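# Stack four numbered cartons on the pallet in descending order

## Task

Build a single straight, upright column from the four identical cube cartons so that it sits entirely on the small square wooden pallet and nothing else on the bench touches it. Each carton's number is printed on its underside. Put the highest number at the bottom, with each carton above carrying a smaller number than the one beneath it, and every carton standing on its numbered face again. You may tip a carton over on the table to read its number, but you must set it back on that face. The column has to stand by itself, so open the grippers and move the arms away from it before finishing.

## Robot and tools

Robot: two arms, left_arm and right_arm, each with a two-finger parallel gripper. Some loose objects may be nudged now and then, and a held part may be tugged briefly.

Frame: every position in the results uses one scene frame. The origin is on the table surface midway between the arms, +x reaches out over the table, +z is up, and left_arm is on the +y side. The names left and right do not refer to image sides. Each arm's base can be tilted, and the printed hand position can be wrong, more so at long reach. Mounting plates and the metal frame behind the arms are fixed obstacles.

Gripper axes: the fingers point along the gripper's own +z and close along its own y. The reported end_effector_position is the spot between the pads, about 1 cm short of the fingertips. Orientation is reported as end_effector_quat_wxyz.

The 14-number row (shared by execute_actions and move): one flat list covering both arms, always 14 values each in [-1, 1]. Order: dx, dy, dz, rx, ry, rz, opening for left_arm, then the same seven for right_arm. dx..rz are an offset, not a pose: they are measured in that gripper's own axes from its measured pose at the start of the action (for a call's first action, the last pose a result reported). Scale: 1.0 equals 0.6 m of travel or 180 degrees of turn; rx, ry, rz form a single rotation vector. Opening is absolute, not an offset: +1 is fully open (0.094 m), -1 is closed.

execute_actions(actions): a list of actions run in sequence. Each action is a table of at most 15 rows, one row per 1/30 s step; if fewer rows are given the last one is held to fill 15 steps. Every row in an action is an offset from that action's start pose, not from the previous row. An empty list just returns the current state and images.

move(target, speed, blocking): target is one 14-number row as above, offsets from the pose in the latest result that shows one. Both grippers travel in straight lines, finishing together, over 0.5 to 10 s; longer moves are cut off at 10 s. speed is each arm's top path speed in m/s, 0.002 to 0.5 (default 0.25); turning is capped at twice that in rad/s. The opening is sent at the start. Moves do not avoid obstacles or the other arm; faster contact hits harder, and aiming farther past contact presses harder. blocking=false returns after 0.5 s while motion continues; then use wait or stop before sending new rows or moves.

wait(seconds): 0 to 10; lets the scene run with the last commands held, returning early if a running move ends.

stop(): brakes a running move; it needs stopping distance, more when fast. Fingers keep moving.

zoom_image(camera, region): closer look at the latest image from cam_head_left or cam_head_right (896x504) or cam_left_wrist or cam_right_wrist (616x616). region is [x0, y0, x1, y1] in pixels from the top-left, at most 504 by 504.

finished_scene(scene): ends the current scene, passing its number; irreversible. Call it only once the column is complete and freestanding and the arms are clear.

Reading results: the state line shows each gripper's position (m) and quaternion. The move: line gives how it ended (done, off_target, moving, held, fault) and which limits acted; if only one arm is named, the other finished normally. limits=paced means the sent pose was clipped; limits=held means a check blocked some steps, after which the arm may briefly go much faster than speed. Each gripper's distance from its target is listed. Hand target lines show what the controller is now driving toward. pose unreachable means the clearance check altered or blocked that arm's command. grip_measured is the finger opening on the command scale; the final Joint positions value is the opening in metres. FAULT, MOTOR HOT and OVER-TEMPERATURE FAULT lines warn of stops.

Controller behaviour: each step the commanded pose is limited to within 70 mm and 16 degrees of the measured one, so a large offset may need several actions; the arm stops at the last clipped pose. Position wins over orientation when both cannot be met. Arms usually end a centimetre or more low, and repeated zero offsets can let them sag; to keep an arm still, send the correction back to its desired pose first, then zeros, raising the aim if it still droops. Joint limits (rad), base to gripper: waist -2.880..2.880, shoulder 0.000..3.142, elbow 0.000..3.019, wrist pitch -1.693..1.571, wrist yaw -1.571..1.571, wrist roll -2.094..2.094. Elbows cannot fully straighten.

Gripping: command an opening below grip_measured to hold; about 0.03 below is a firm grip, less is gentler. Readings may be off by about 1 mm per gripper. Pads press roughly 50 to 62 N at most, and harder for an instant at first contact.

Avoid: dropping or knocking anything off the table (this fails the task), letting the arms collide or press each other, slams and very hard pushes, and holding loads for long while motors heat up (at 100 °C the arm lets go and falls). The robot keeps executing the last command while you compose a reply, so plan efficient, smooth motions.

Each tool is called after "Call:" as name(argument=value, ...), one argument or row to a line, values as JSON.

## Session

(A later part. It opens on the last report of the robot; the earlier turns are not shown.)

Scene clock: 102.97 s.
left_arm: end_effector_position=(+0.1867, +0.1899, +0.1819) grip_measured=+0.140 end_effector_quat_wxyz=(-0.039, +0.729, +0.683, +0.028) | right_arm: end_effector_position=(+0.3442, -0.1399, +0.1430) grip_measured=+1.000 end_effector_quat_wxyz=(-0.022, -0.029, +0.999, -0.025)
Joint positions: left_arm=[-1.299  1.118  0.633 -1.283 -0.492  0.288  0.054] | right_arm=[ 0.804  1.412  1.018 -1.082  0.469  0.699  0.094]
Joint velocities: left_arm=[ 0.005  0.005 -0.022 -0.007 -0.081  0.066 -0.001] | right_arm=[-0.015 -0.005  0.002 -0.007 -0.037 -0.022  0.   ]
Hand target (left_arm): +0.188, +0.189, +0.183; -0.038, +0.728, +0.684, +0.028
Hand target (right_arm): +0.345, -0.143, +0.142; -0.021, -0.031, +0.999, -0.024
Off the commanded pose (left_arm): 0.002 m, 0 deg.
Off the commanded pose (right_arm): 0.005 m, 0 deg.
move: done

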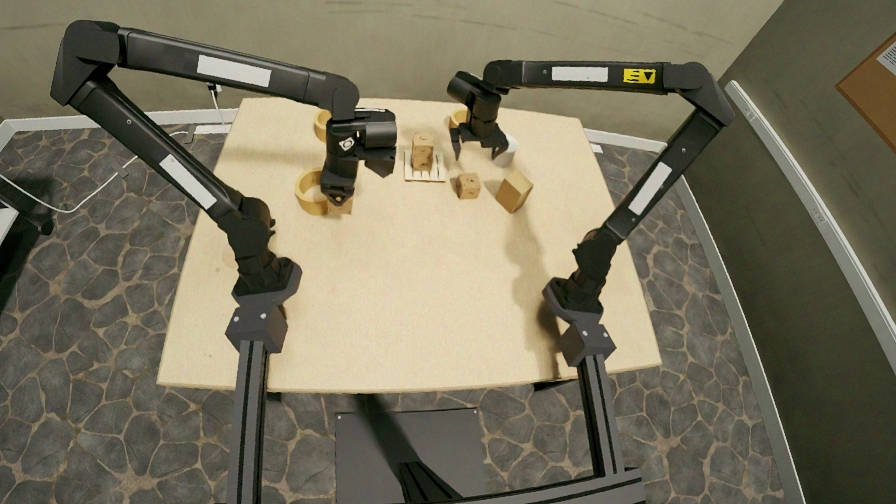

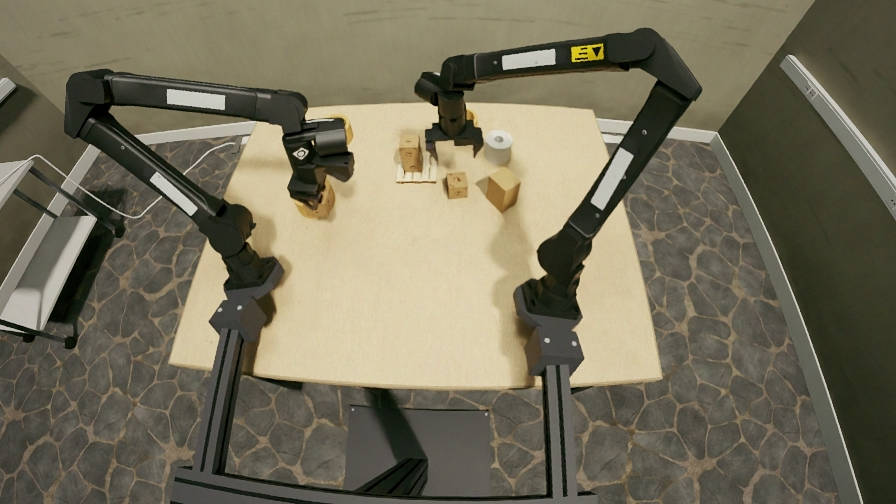

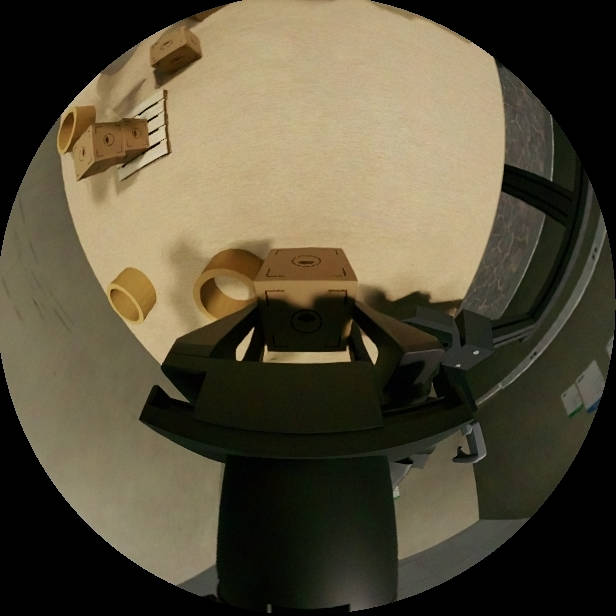

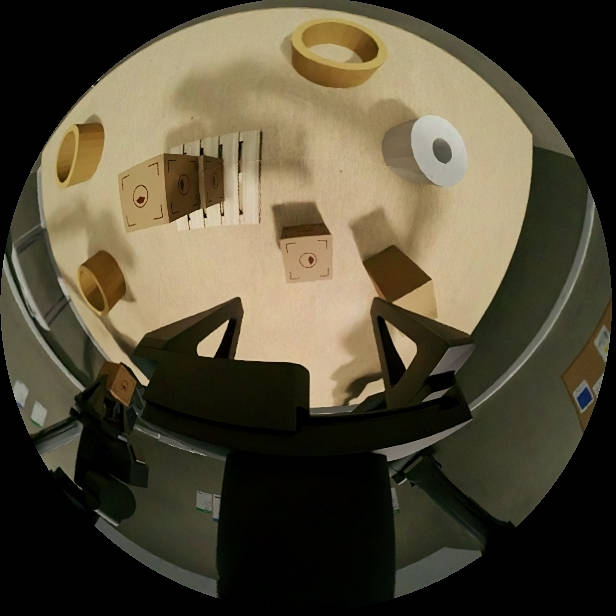

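Call:
move(
  target=[0.03,0.03,-0.03,-0.02,-0.04,0,0.1,0,0.008,0.172,-0.016,-0.014,-0.02,1],
  speed=0.12,
)

Call:
move(
  target=[0,0,0,0,0,-0.5,0.1,0,0,0,0,0,0,0.09],
  speed=0.4,
)

Call:
move(
  target=[0,0,0,0,0,0,0.1,0.1,-0.13,-0.3,0,0,0.03,0.09],
)

Scene clock: 105.07 s.
left_arm: end_effector_position=(+0.2019, +0.2068, +0.1991) grip_measured=+0.140 end_effector_quat_wxyz=(+0.018, +0.731, +0.682, +0.006) | right_arm: end_effector_position=(+0.3442, -0.1371, +0.0503) grip_measured=+1.000 end_effector_quat_wxyz=(+0.007, -0.055, +0.998, +0.008)
Joint positions: left_arm=[-1.267  0.936  0.603 -1.277 -0.509  0.396  0.054] | right_arm=[ 0.699  1.515  0.872 -0.686  0.432  0.49   0.094]
Joint velocities: left_arm=[-0.005 -0.005 -0.017  0.007 -0.007  0.11  -0.002] | right_arm=[ 0.015 -0.005  0.002  0.032 -0.007  0.051  0.   ]
Hand target (left_arm): +0.206, +0.205, +0.201; +0.026, +0.730, +0.683, +0.004
Hand target (right_arm): +0.341, -0.141, +0.041; -0.001, -0.061, +0.998, +0.003
Off the commanded pose (left_arm): 0.005 m, 1 deg.
Off the commanded pose (right_arm): 0.012 m, 1 deg.
move: off_target (right_arm)

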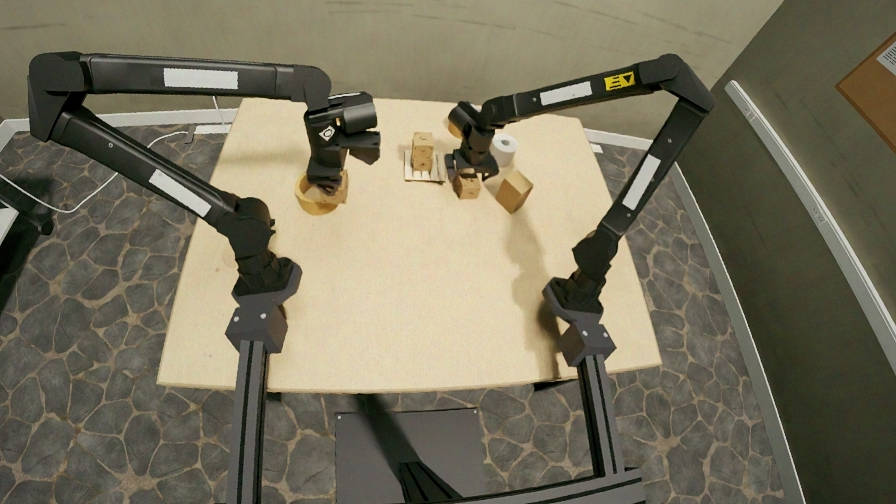

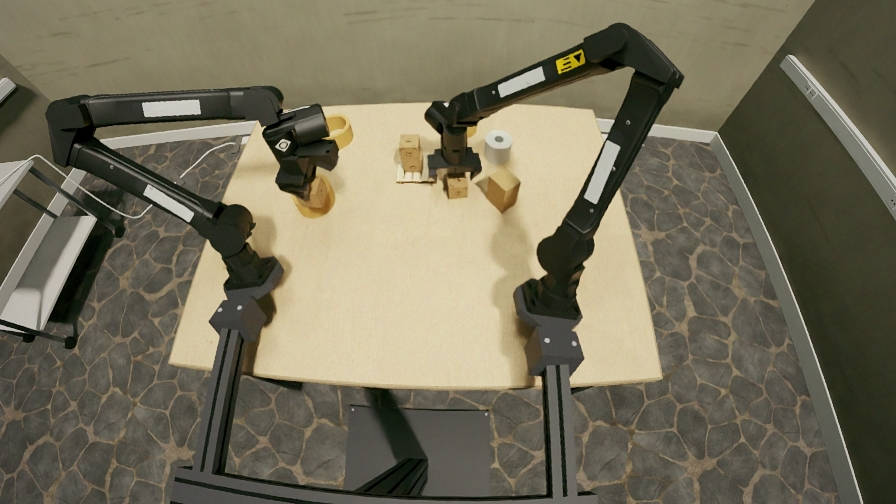

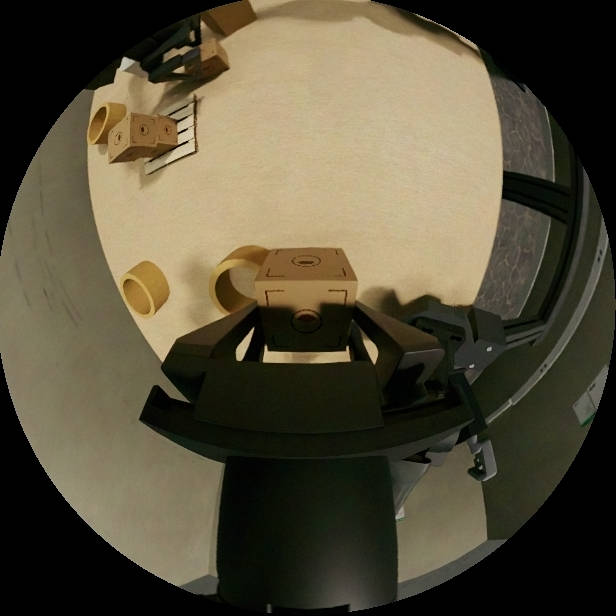

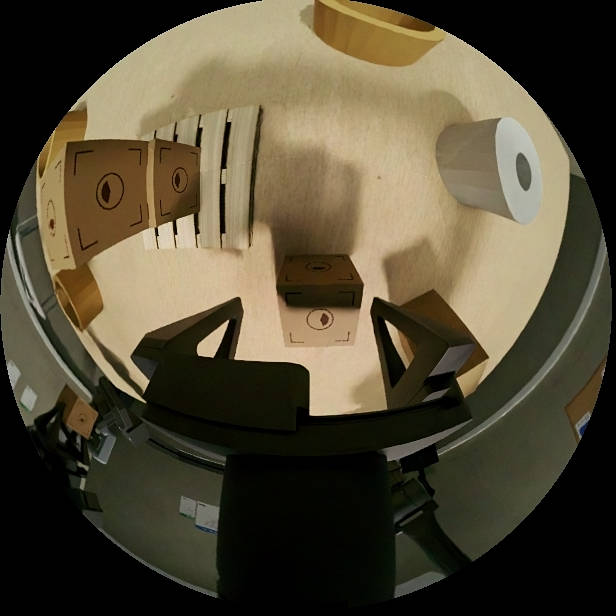

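Scene clock: 107.73 s.
left_arm: end_effector_position=(+0.2000, +0.2079, +0.1974) grip_measured=+0.140 end_effector_quat_wxyz=(+0.015, +0.044, +0.999, -0.007) | right_arm: end_effector_position=(+0.3442, -0.1372, +0.0503) grip_measured=+0.116 end_effector_quat_wxyz=(+0.007, -0.055, +0.998, +0.008)
Joint positions: left_arm=[-1.267  0.936  0.598 -1.277 -0.506 -1.16   0.054] | right_arm=[ 0.699  1.515  0.872 -0.686  0.433  0.49   0.052]
Joint velocities: left_arm=[ 0.005  0.005  0.007 -0.002 -0.037  0.022  0.   ] | right_arm=[-0.015 -0.005 -0.012  0.002 -0.022  0.022  0.   ]
Hand target (left_arm): +0.202, +0.207, +0.199; +0.017, +0.035, +0.999, -0.008
Hand target (right_arm): +0.344, -0.137, +0.050; +0.007, -0.055, +0.998, +0.008
Off the commanded pose (left_arm): 0.003 m, 1 deg.
Off the commanded pose (right_arm): 0.000 m, 0 deg.
move: done

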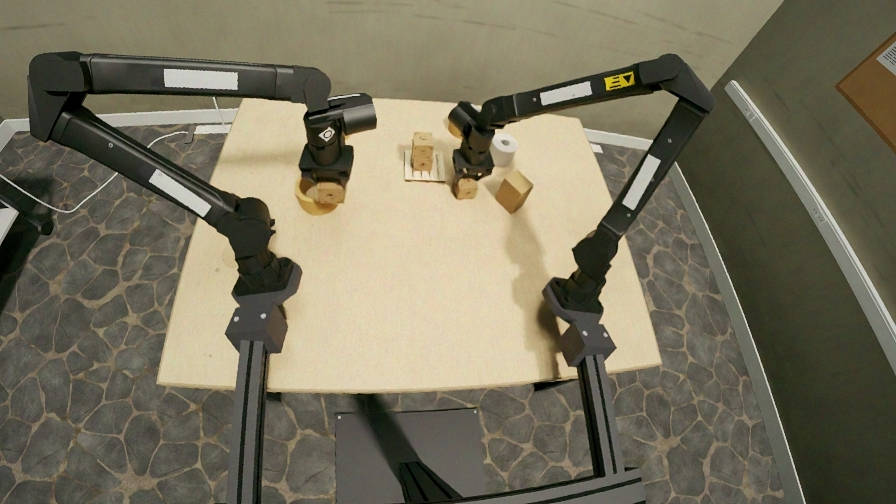

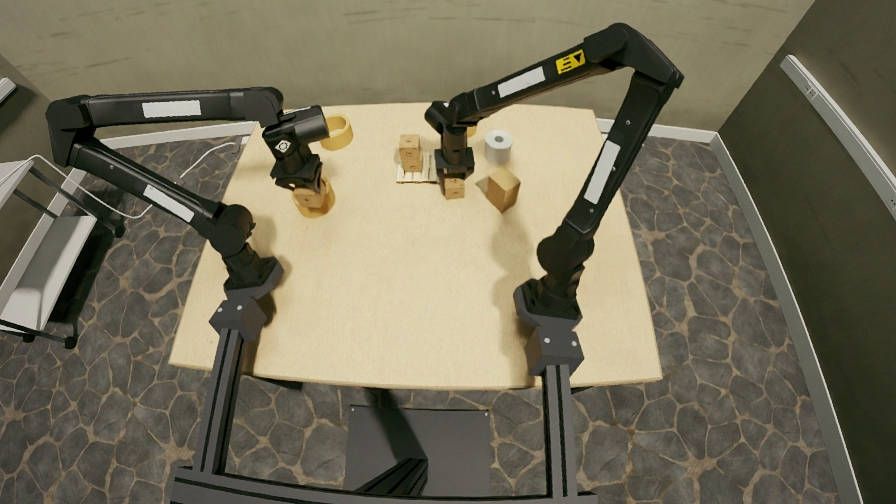

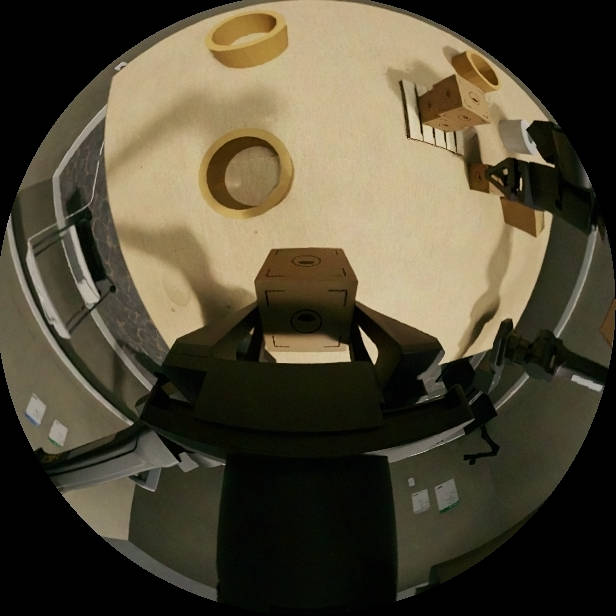

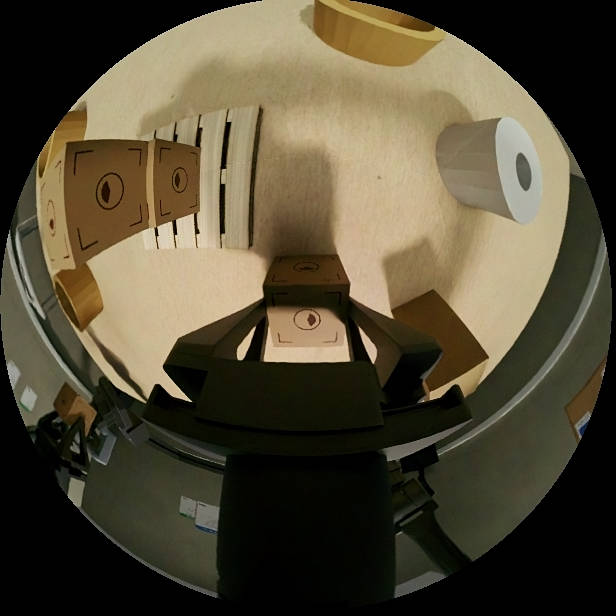

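Scene clock: 109.10 s.
left_arm: end_effector_position=(+0.1987, +0.2091, +0.1958) grip_measured=+0.140 end_effector_quat_wxyz=(+0.014, +0.045, +0.999, -0.005) | right_arm: end_effector_position=(+0.2778, -0.2275, +0.2141) grip_measured=+0.116 end_effector_quat_wxyz=(-0.004, -0.017, +1.000, -0.003)
Joint positions: left_arm=[-1.267  0.936  0.593 -1.277 -0.506 -1.16   0.054] | right_arm=[ 0.845  0.998  0.83  -1.265  0.464  0.739  0.052]
Joint velocities: left_arm=[-0.015 -0.005  0.002 -0.007 -0.037 -0.095  0.   ] | right_arm=[-0.015 -0.005 -0.007  0.017  0.037 -0.022  0.   ]
Hand target (left_arm): +0.200, +0.208, +0.197; +0.015, +0.044, +0.999, -0.007
Hand target (right_arm): +0.287, -0.222, +0.226; +0.006, -0.008, +1.000, +0.007
Off the commanded pose (left_arm): 0.002 m, 0 deg.
Off the commanded pose (right_arm): 0.020 m, 2 deg.
move: off_target (right_arm)

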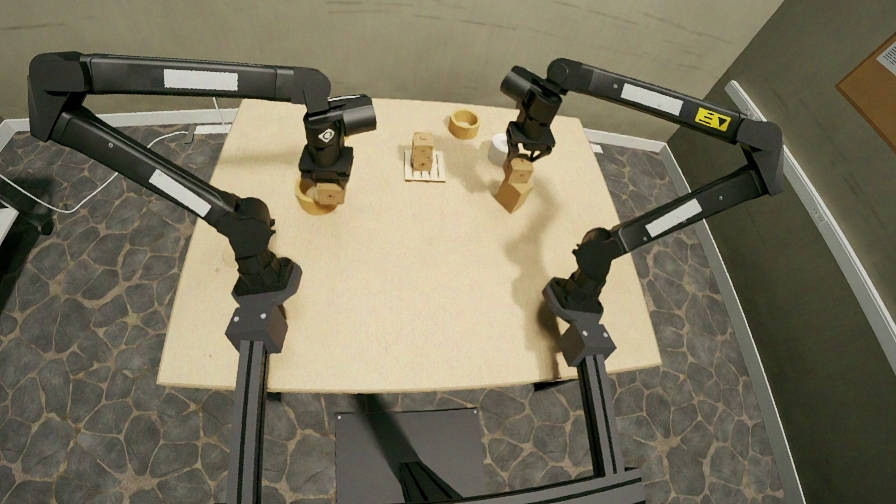

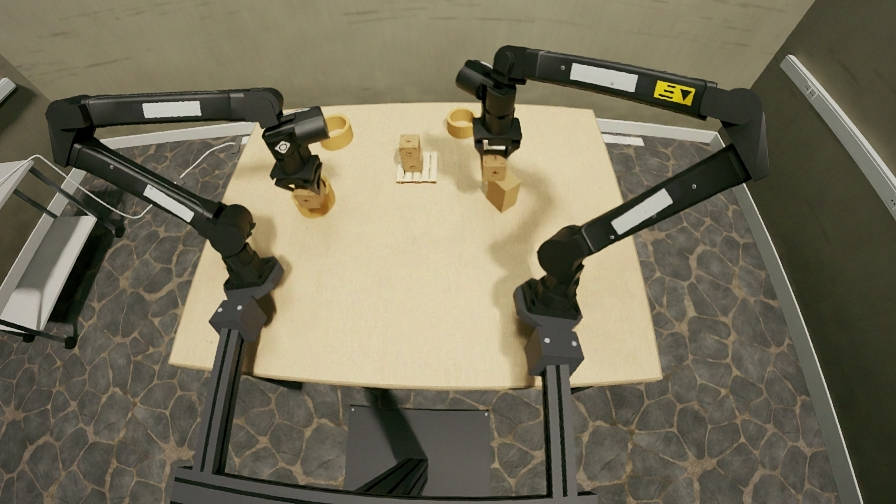

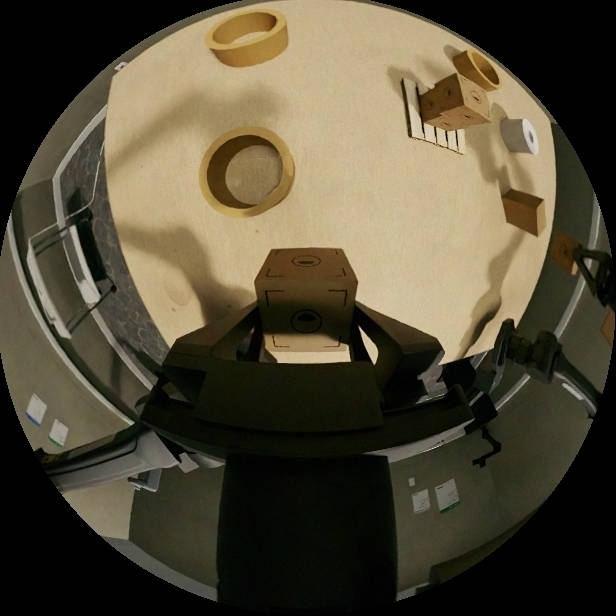

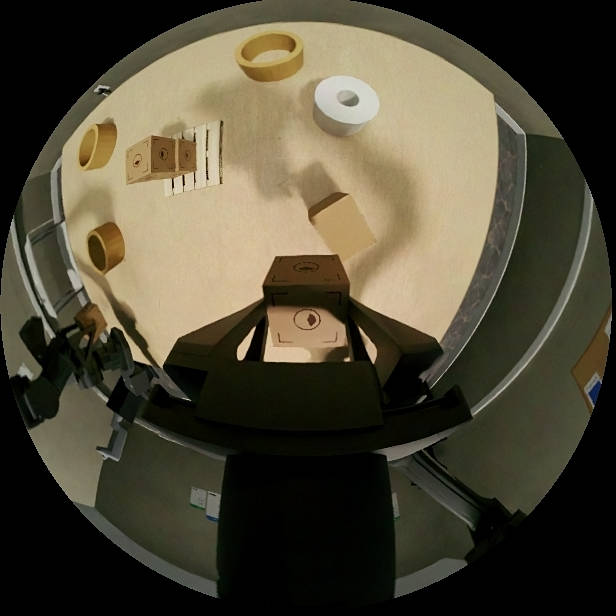

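Call:
move(
  target=[-0.428,-0.35,0,0,0,-0.025,0.1,0,-0.03,-0.03,0,0,0,0.06],
)

Scene clock: 111.27 s.
left_arm: end_effector_position=(+0.4238, -0.0174, +0.1986) grip_measured=+0.140 end_effector_quat_wxyz=(+0.009, +0.007, +1.000, +0.001) | right_arm: end_effector_position=(+0.2704, -0.2414, +0.2232) grip_measured=+0.116 end_effector_quat_wxyz=(-0.011, -0.022, +1.000, -0.010)
Joint positions: left_arm=[-1.016  1.709  1.446 -1.236 -0.501 -0.958  0.054] | right_arm=[ 0.844  0.96   0.83  -1.325  0.465  0.739  0.052]
Joint velocities: left_arm=[ 0.015  0.005 -0.007 -0.007 -0.022  0.007 -0.001] | right_arm=[-0.024  0.005 -0.027 -0.017  0.007  0.051 -0.003]
Hand target (left_arm): +0.435, -0.022, +0.206; +0.013, +0.006, +1.000, -0.006
Hand target (right_arm): +0.278, -0.245, +0.232; -0.004, -0.017, +1.000, -0.003
Off the commanded pose (left_arm): 0.014 m, 1 deg.
Off the commanded pose (right_arm): 0.013 m, 1 deg.
move: off_target (left_arm, right_arm)

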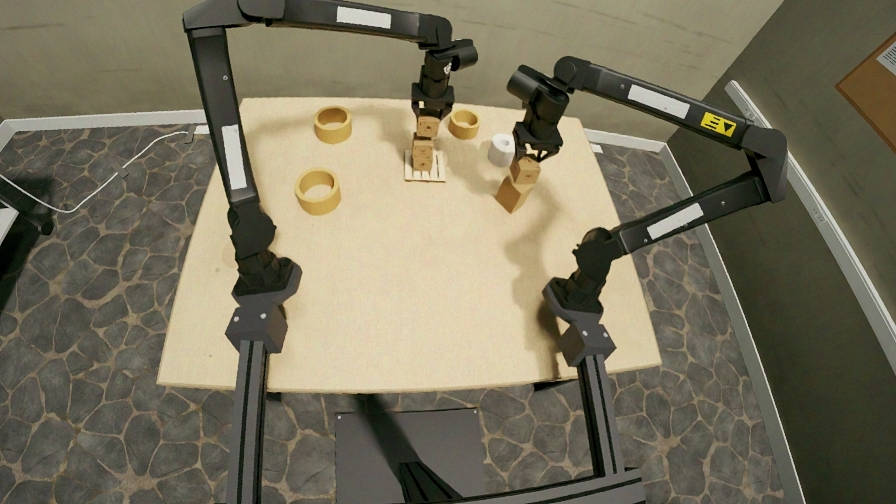

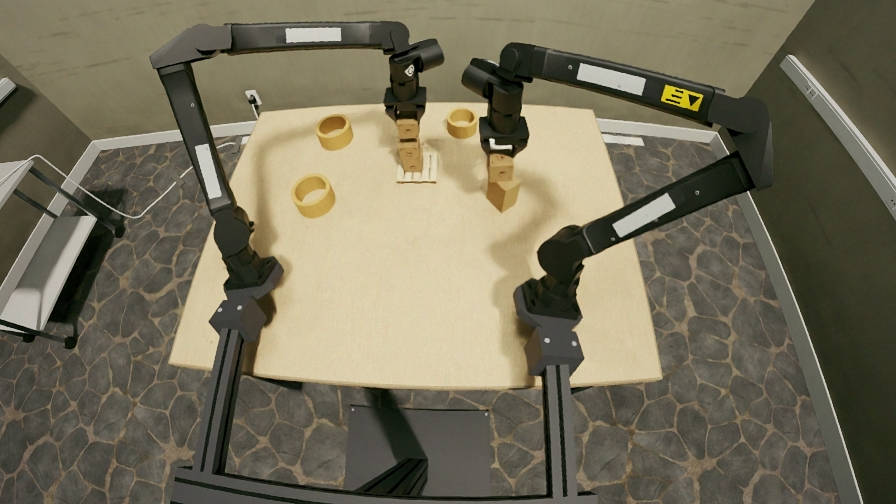

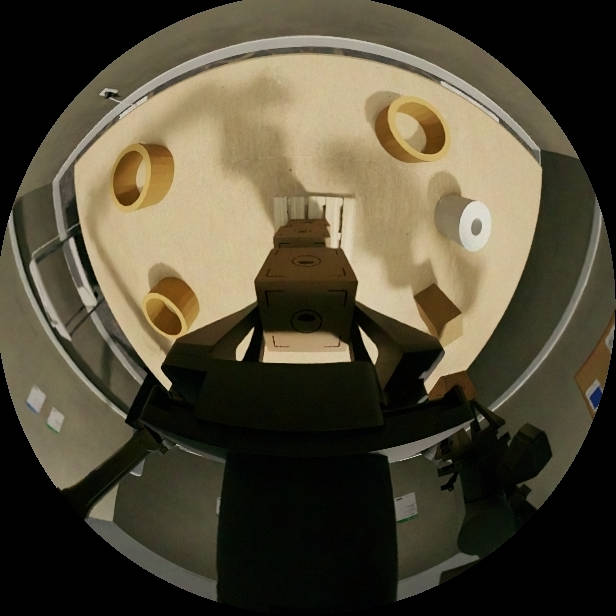

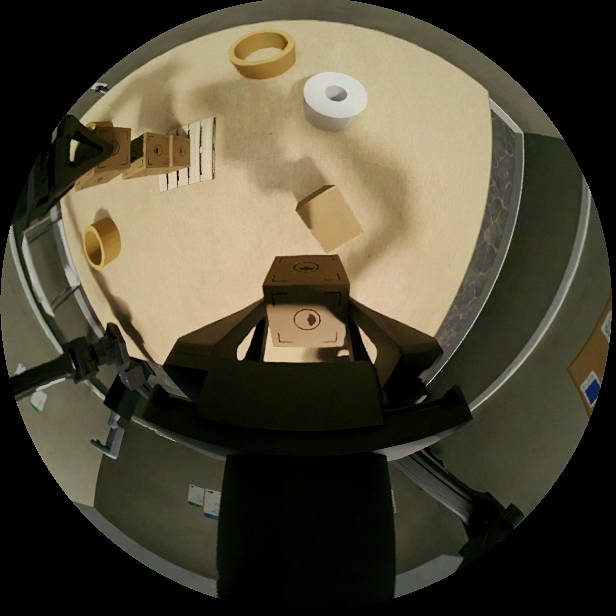

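Call:
move(
  target=[-0.005,-0.002,0.052,0,0,0,0.1,-0.012,-0.006,-0.015,0,0,0,0.06],
  speed=0.05,
)

Call:
zoom_image(
  camera="cam_right_wrist",
  region=[50,60,250,240],
)

Call:
zoom_image(
  camera="cam_head_left",
  region=[370,90,480,200],
)

Scene clock: 112.50 s.
left_arm: end_effector_position=(+0.4253, -0.0157, +0.1734) grip_measured=+0.140 end_effector_quat_wxyz=(+0.010, +0.003, +1.000, +0.001) | right_arm: end_effector_position=(+0.2674, -0.2445, +0.2234) grip_measured=+0.116 end_effector_quat_wxyz=(-0.017, -0.026, +0.999, -0.016)
Joint positions: left_arm=[-0.99   1.724  1.407 -1.168 -0.501 -0.935  0.054] | right_arm=[ 0.844  0.96   0.83  -1.344  0.465  0.739  0.052]
Joint velocities: left_arm=[-0.005 -0.015  0.017 -0.002 -0.037  0.081 -0.001] | right_arm=[-0.005 -0.005 -0.007  0.007 -0.037 -0.022 -0.001]
Hand target (left_arm): +0.427, -0.019, +0.167; +0.009, +0.007, +1.000, +0.001
Hand target (right_arm): +0.278, -0.245, +0.232; -0.011, -0.022, +1.000, -0.010
Off the commanded pose (left_arm): 0.007 m, 0 deg.
Off the commanded pose (right_arm): 0.014 m, 1 deg.
move: off_target (right_arm)

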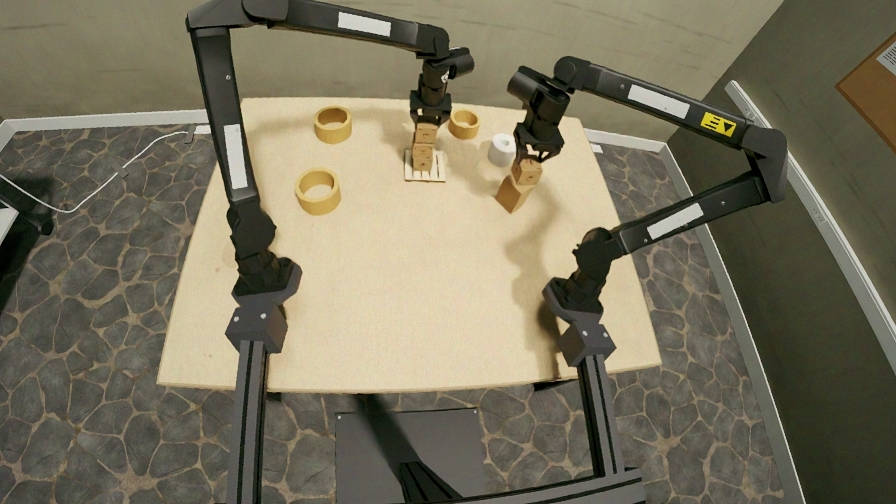

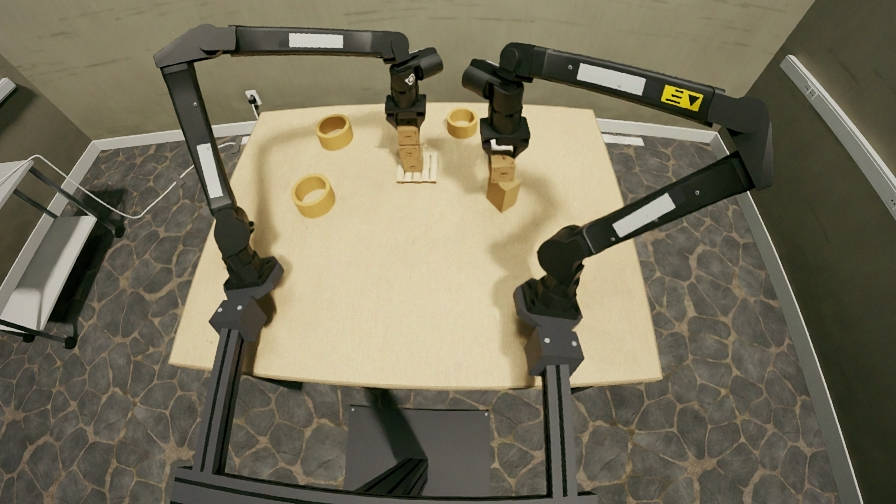

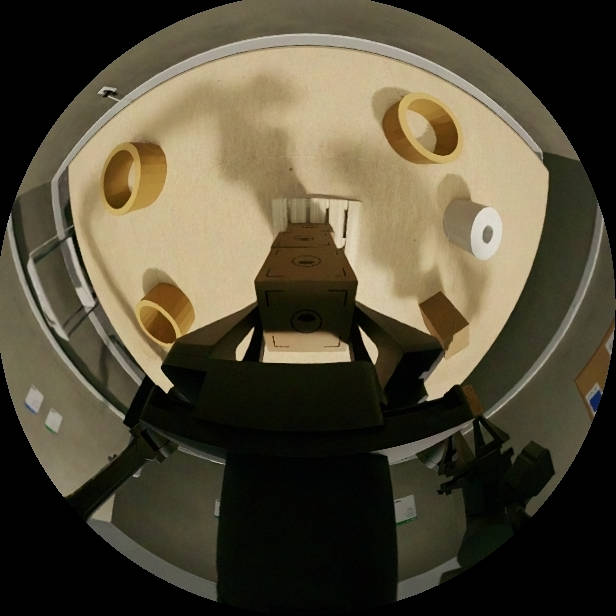

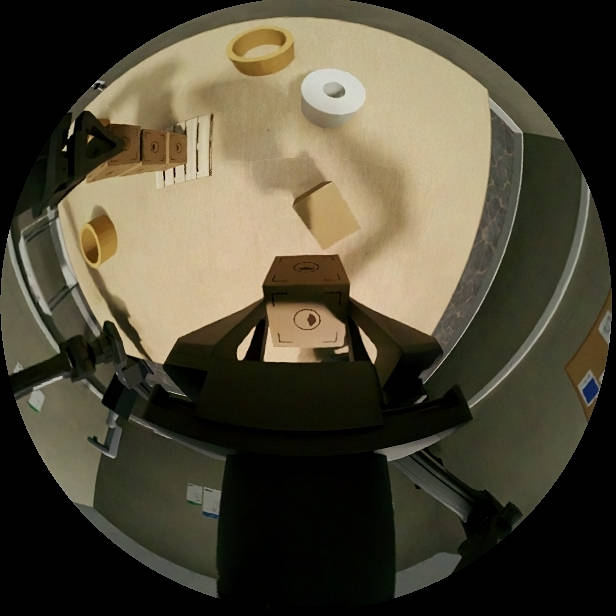

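Region (50, 60, 250, 240) of cam_right_wrist's 616x616 image, scaled by 2.520, with more detail than that image has; it fills the top 454 rows of this view, and the rest is white.

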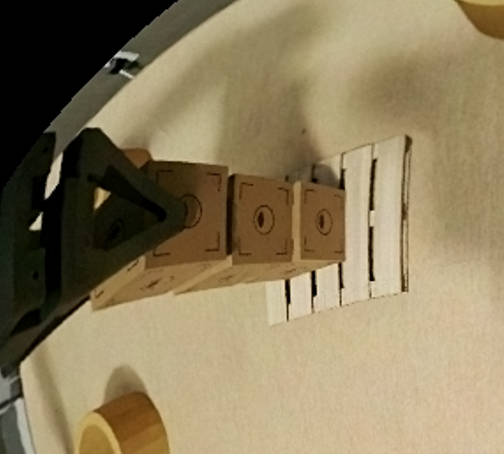

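Region (370, 90, 480, 200) of cam_head_left's 896x504 image, scaled by 4.582, with more detail than that image has.

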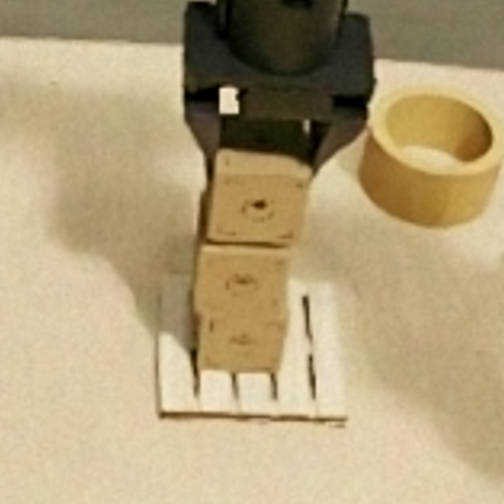

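A few mm too far +X; lower drifting −X.

Call:
move(
  target=[0.006,0,0.016,0,0,0,0.1,-0.015,0,-0.015,-0.005,-0.005,0,0.06],
  speed=0.02,
)

Call:
zoom_image(
  camera="cam_right_wrist",
  region=[50,60,250,240],
)

Scene clock: 113.60 s.
left_arm: end_effector_position=(+0.4187, -0.0136, +0.1656) grip_measured=+0.140 end_effector_quat_wxyz=(+0.008, +0.006, +1.000, +0.004) | right_arm: end_effector_position=(+0.2674, -0.2445, +0.2234) grip_measured=+0.116 end_effector_quat_wxyz=(-0.017, -0.028, +0.999, -0.016)
Joint positions: left_arm=[-0.99   1.724  1.382 -1.15  -0.501 -0.935  0.054] | right_arm=[ 0.844  0.96   0.83  -1.344  0.465  0.736  0.052]
Joint velocities: left_arm=[-0.005  0.005  0.017  0.007 -0.037  0.022  0.001] | right_arm=[-0.005 -0.015  0.007 -0.007 -0.022  0.037 -0.001]
Hand target (left_arm): +0.422, -0.016, +0.164; +0.010, +0.003, +1.000, +0.001
Hand target (right_arm): +0.276, -0.244, +0.232; -0.009, -0.026, +1.000, -0.008
Off the commanded pose (left_arm): 0.004 m, 0 deg.
Off the commanded pose (right_arm): 0.013 m, 1 deg.
move: off_target (right_arm)

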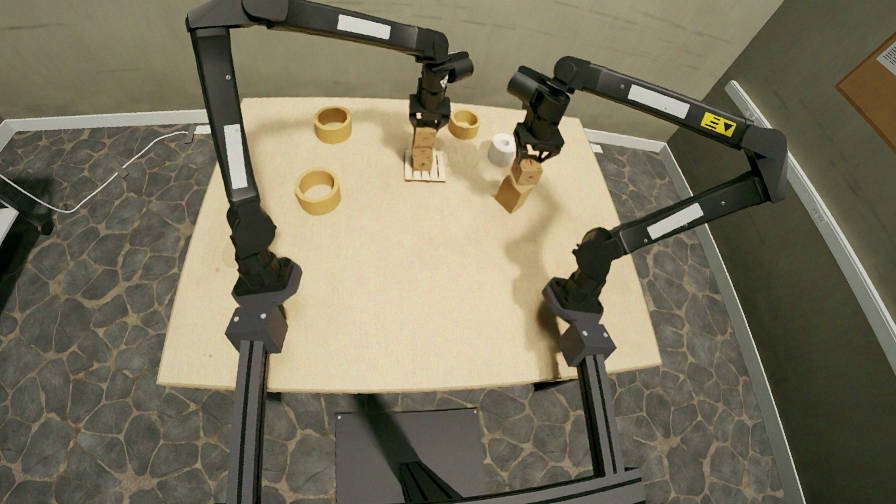

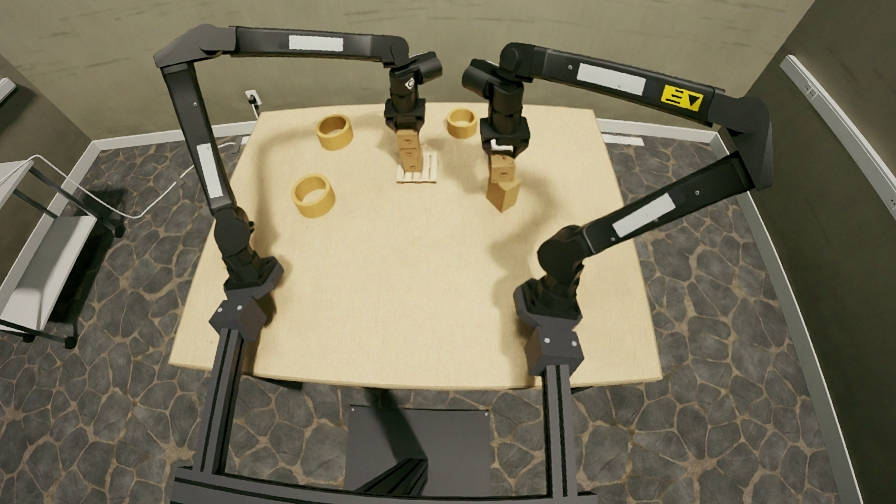

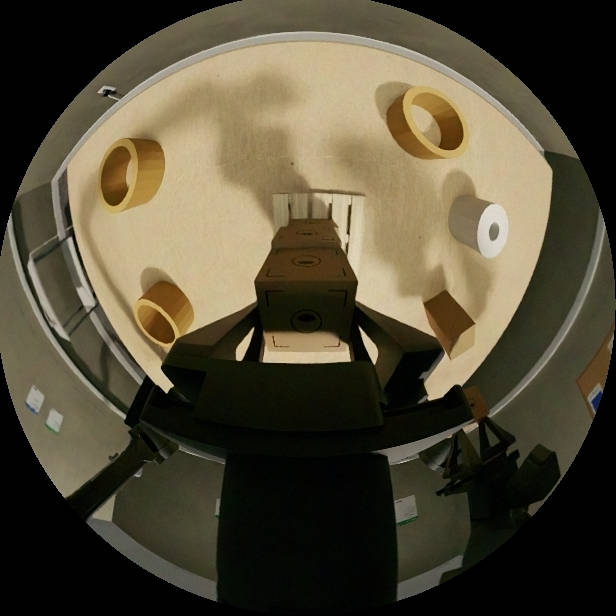

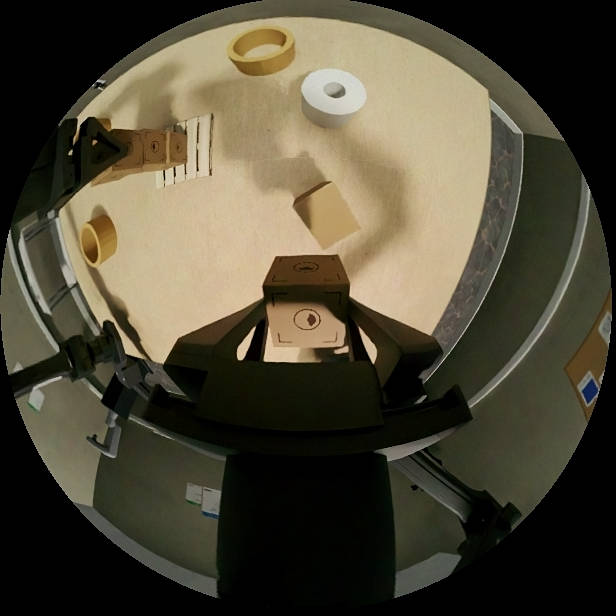

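Region (50, 60, 250, 240) of cam_right_wrist's 616x616 image, scaled by 2.520, with more detail than that image has; it fills the top 454 rows of this view, and the rest is white.

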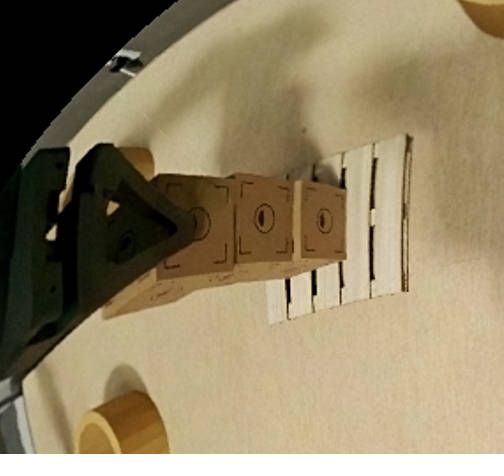

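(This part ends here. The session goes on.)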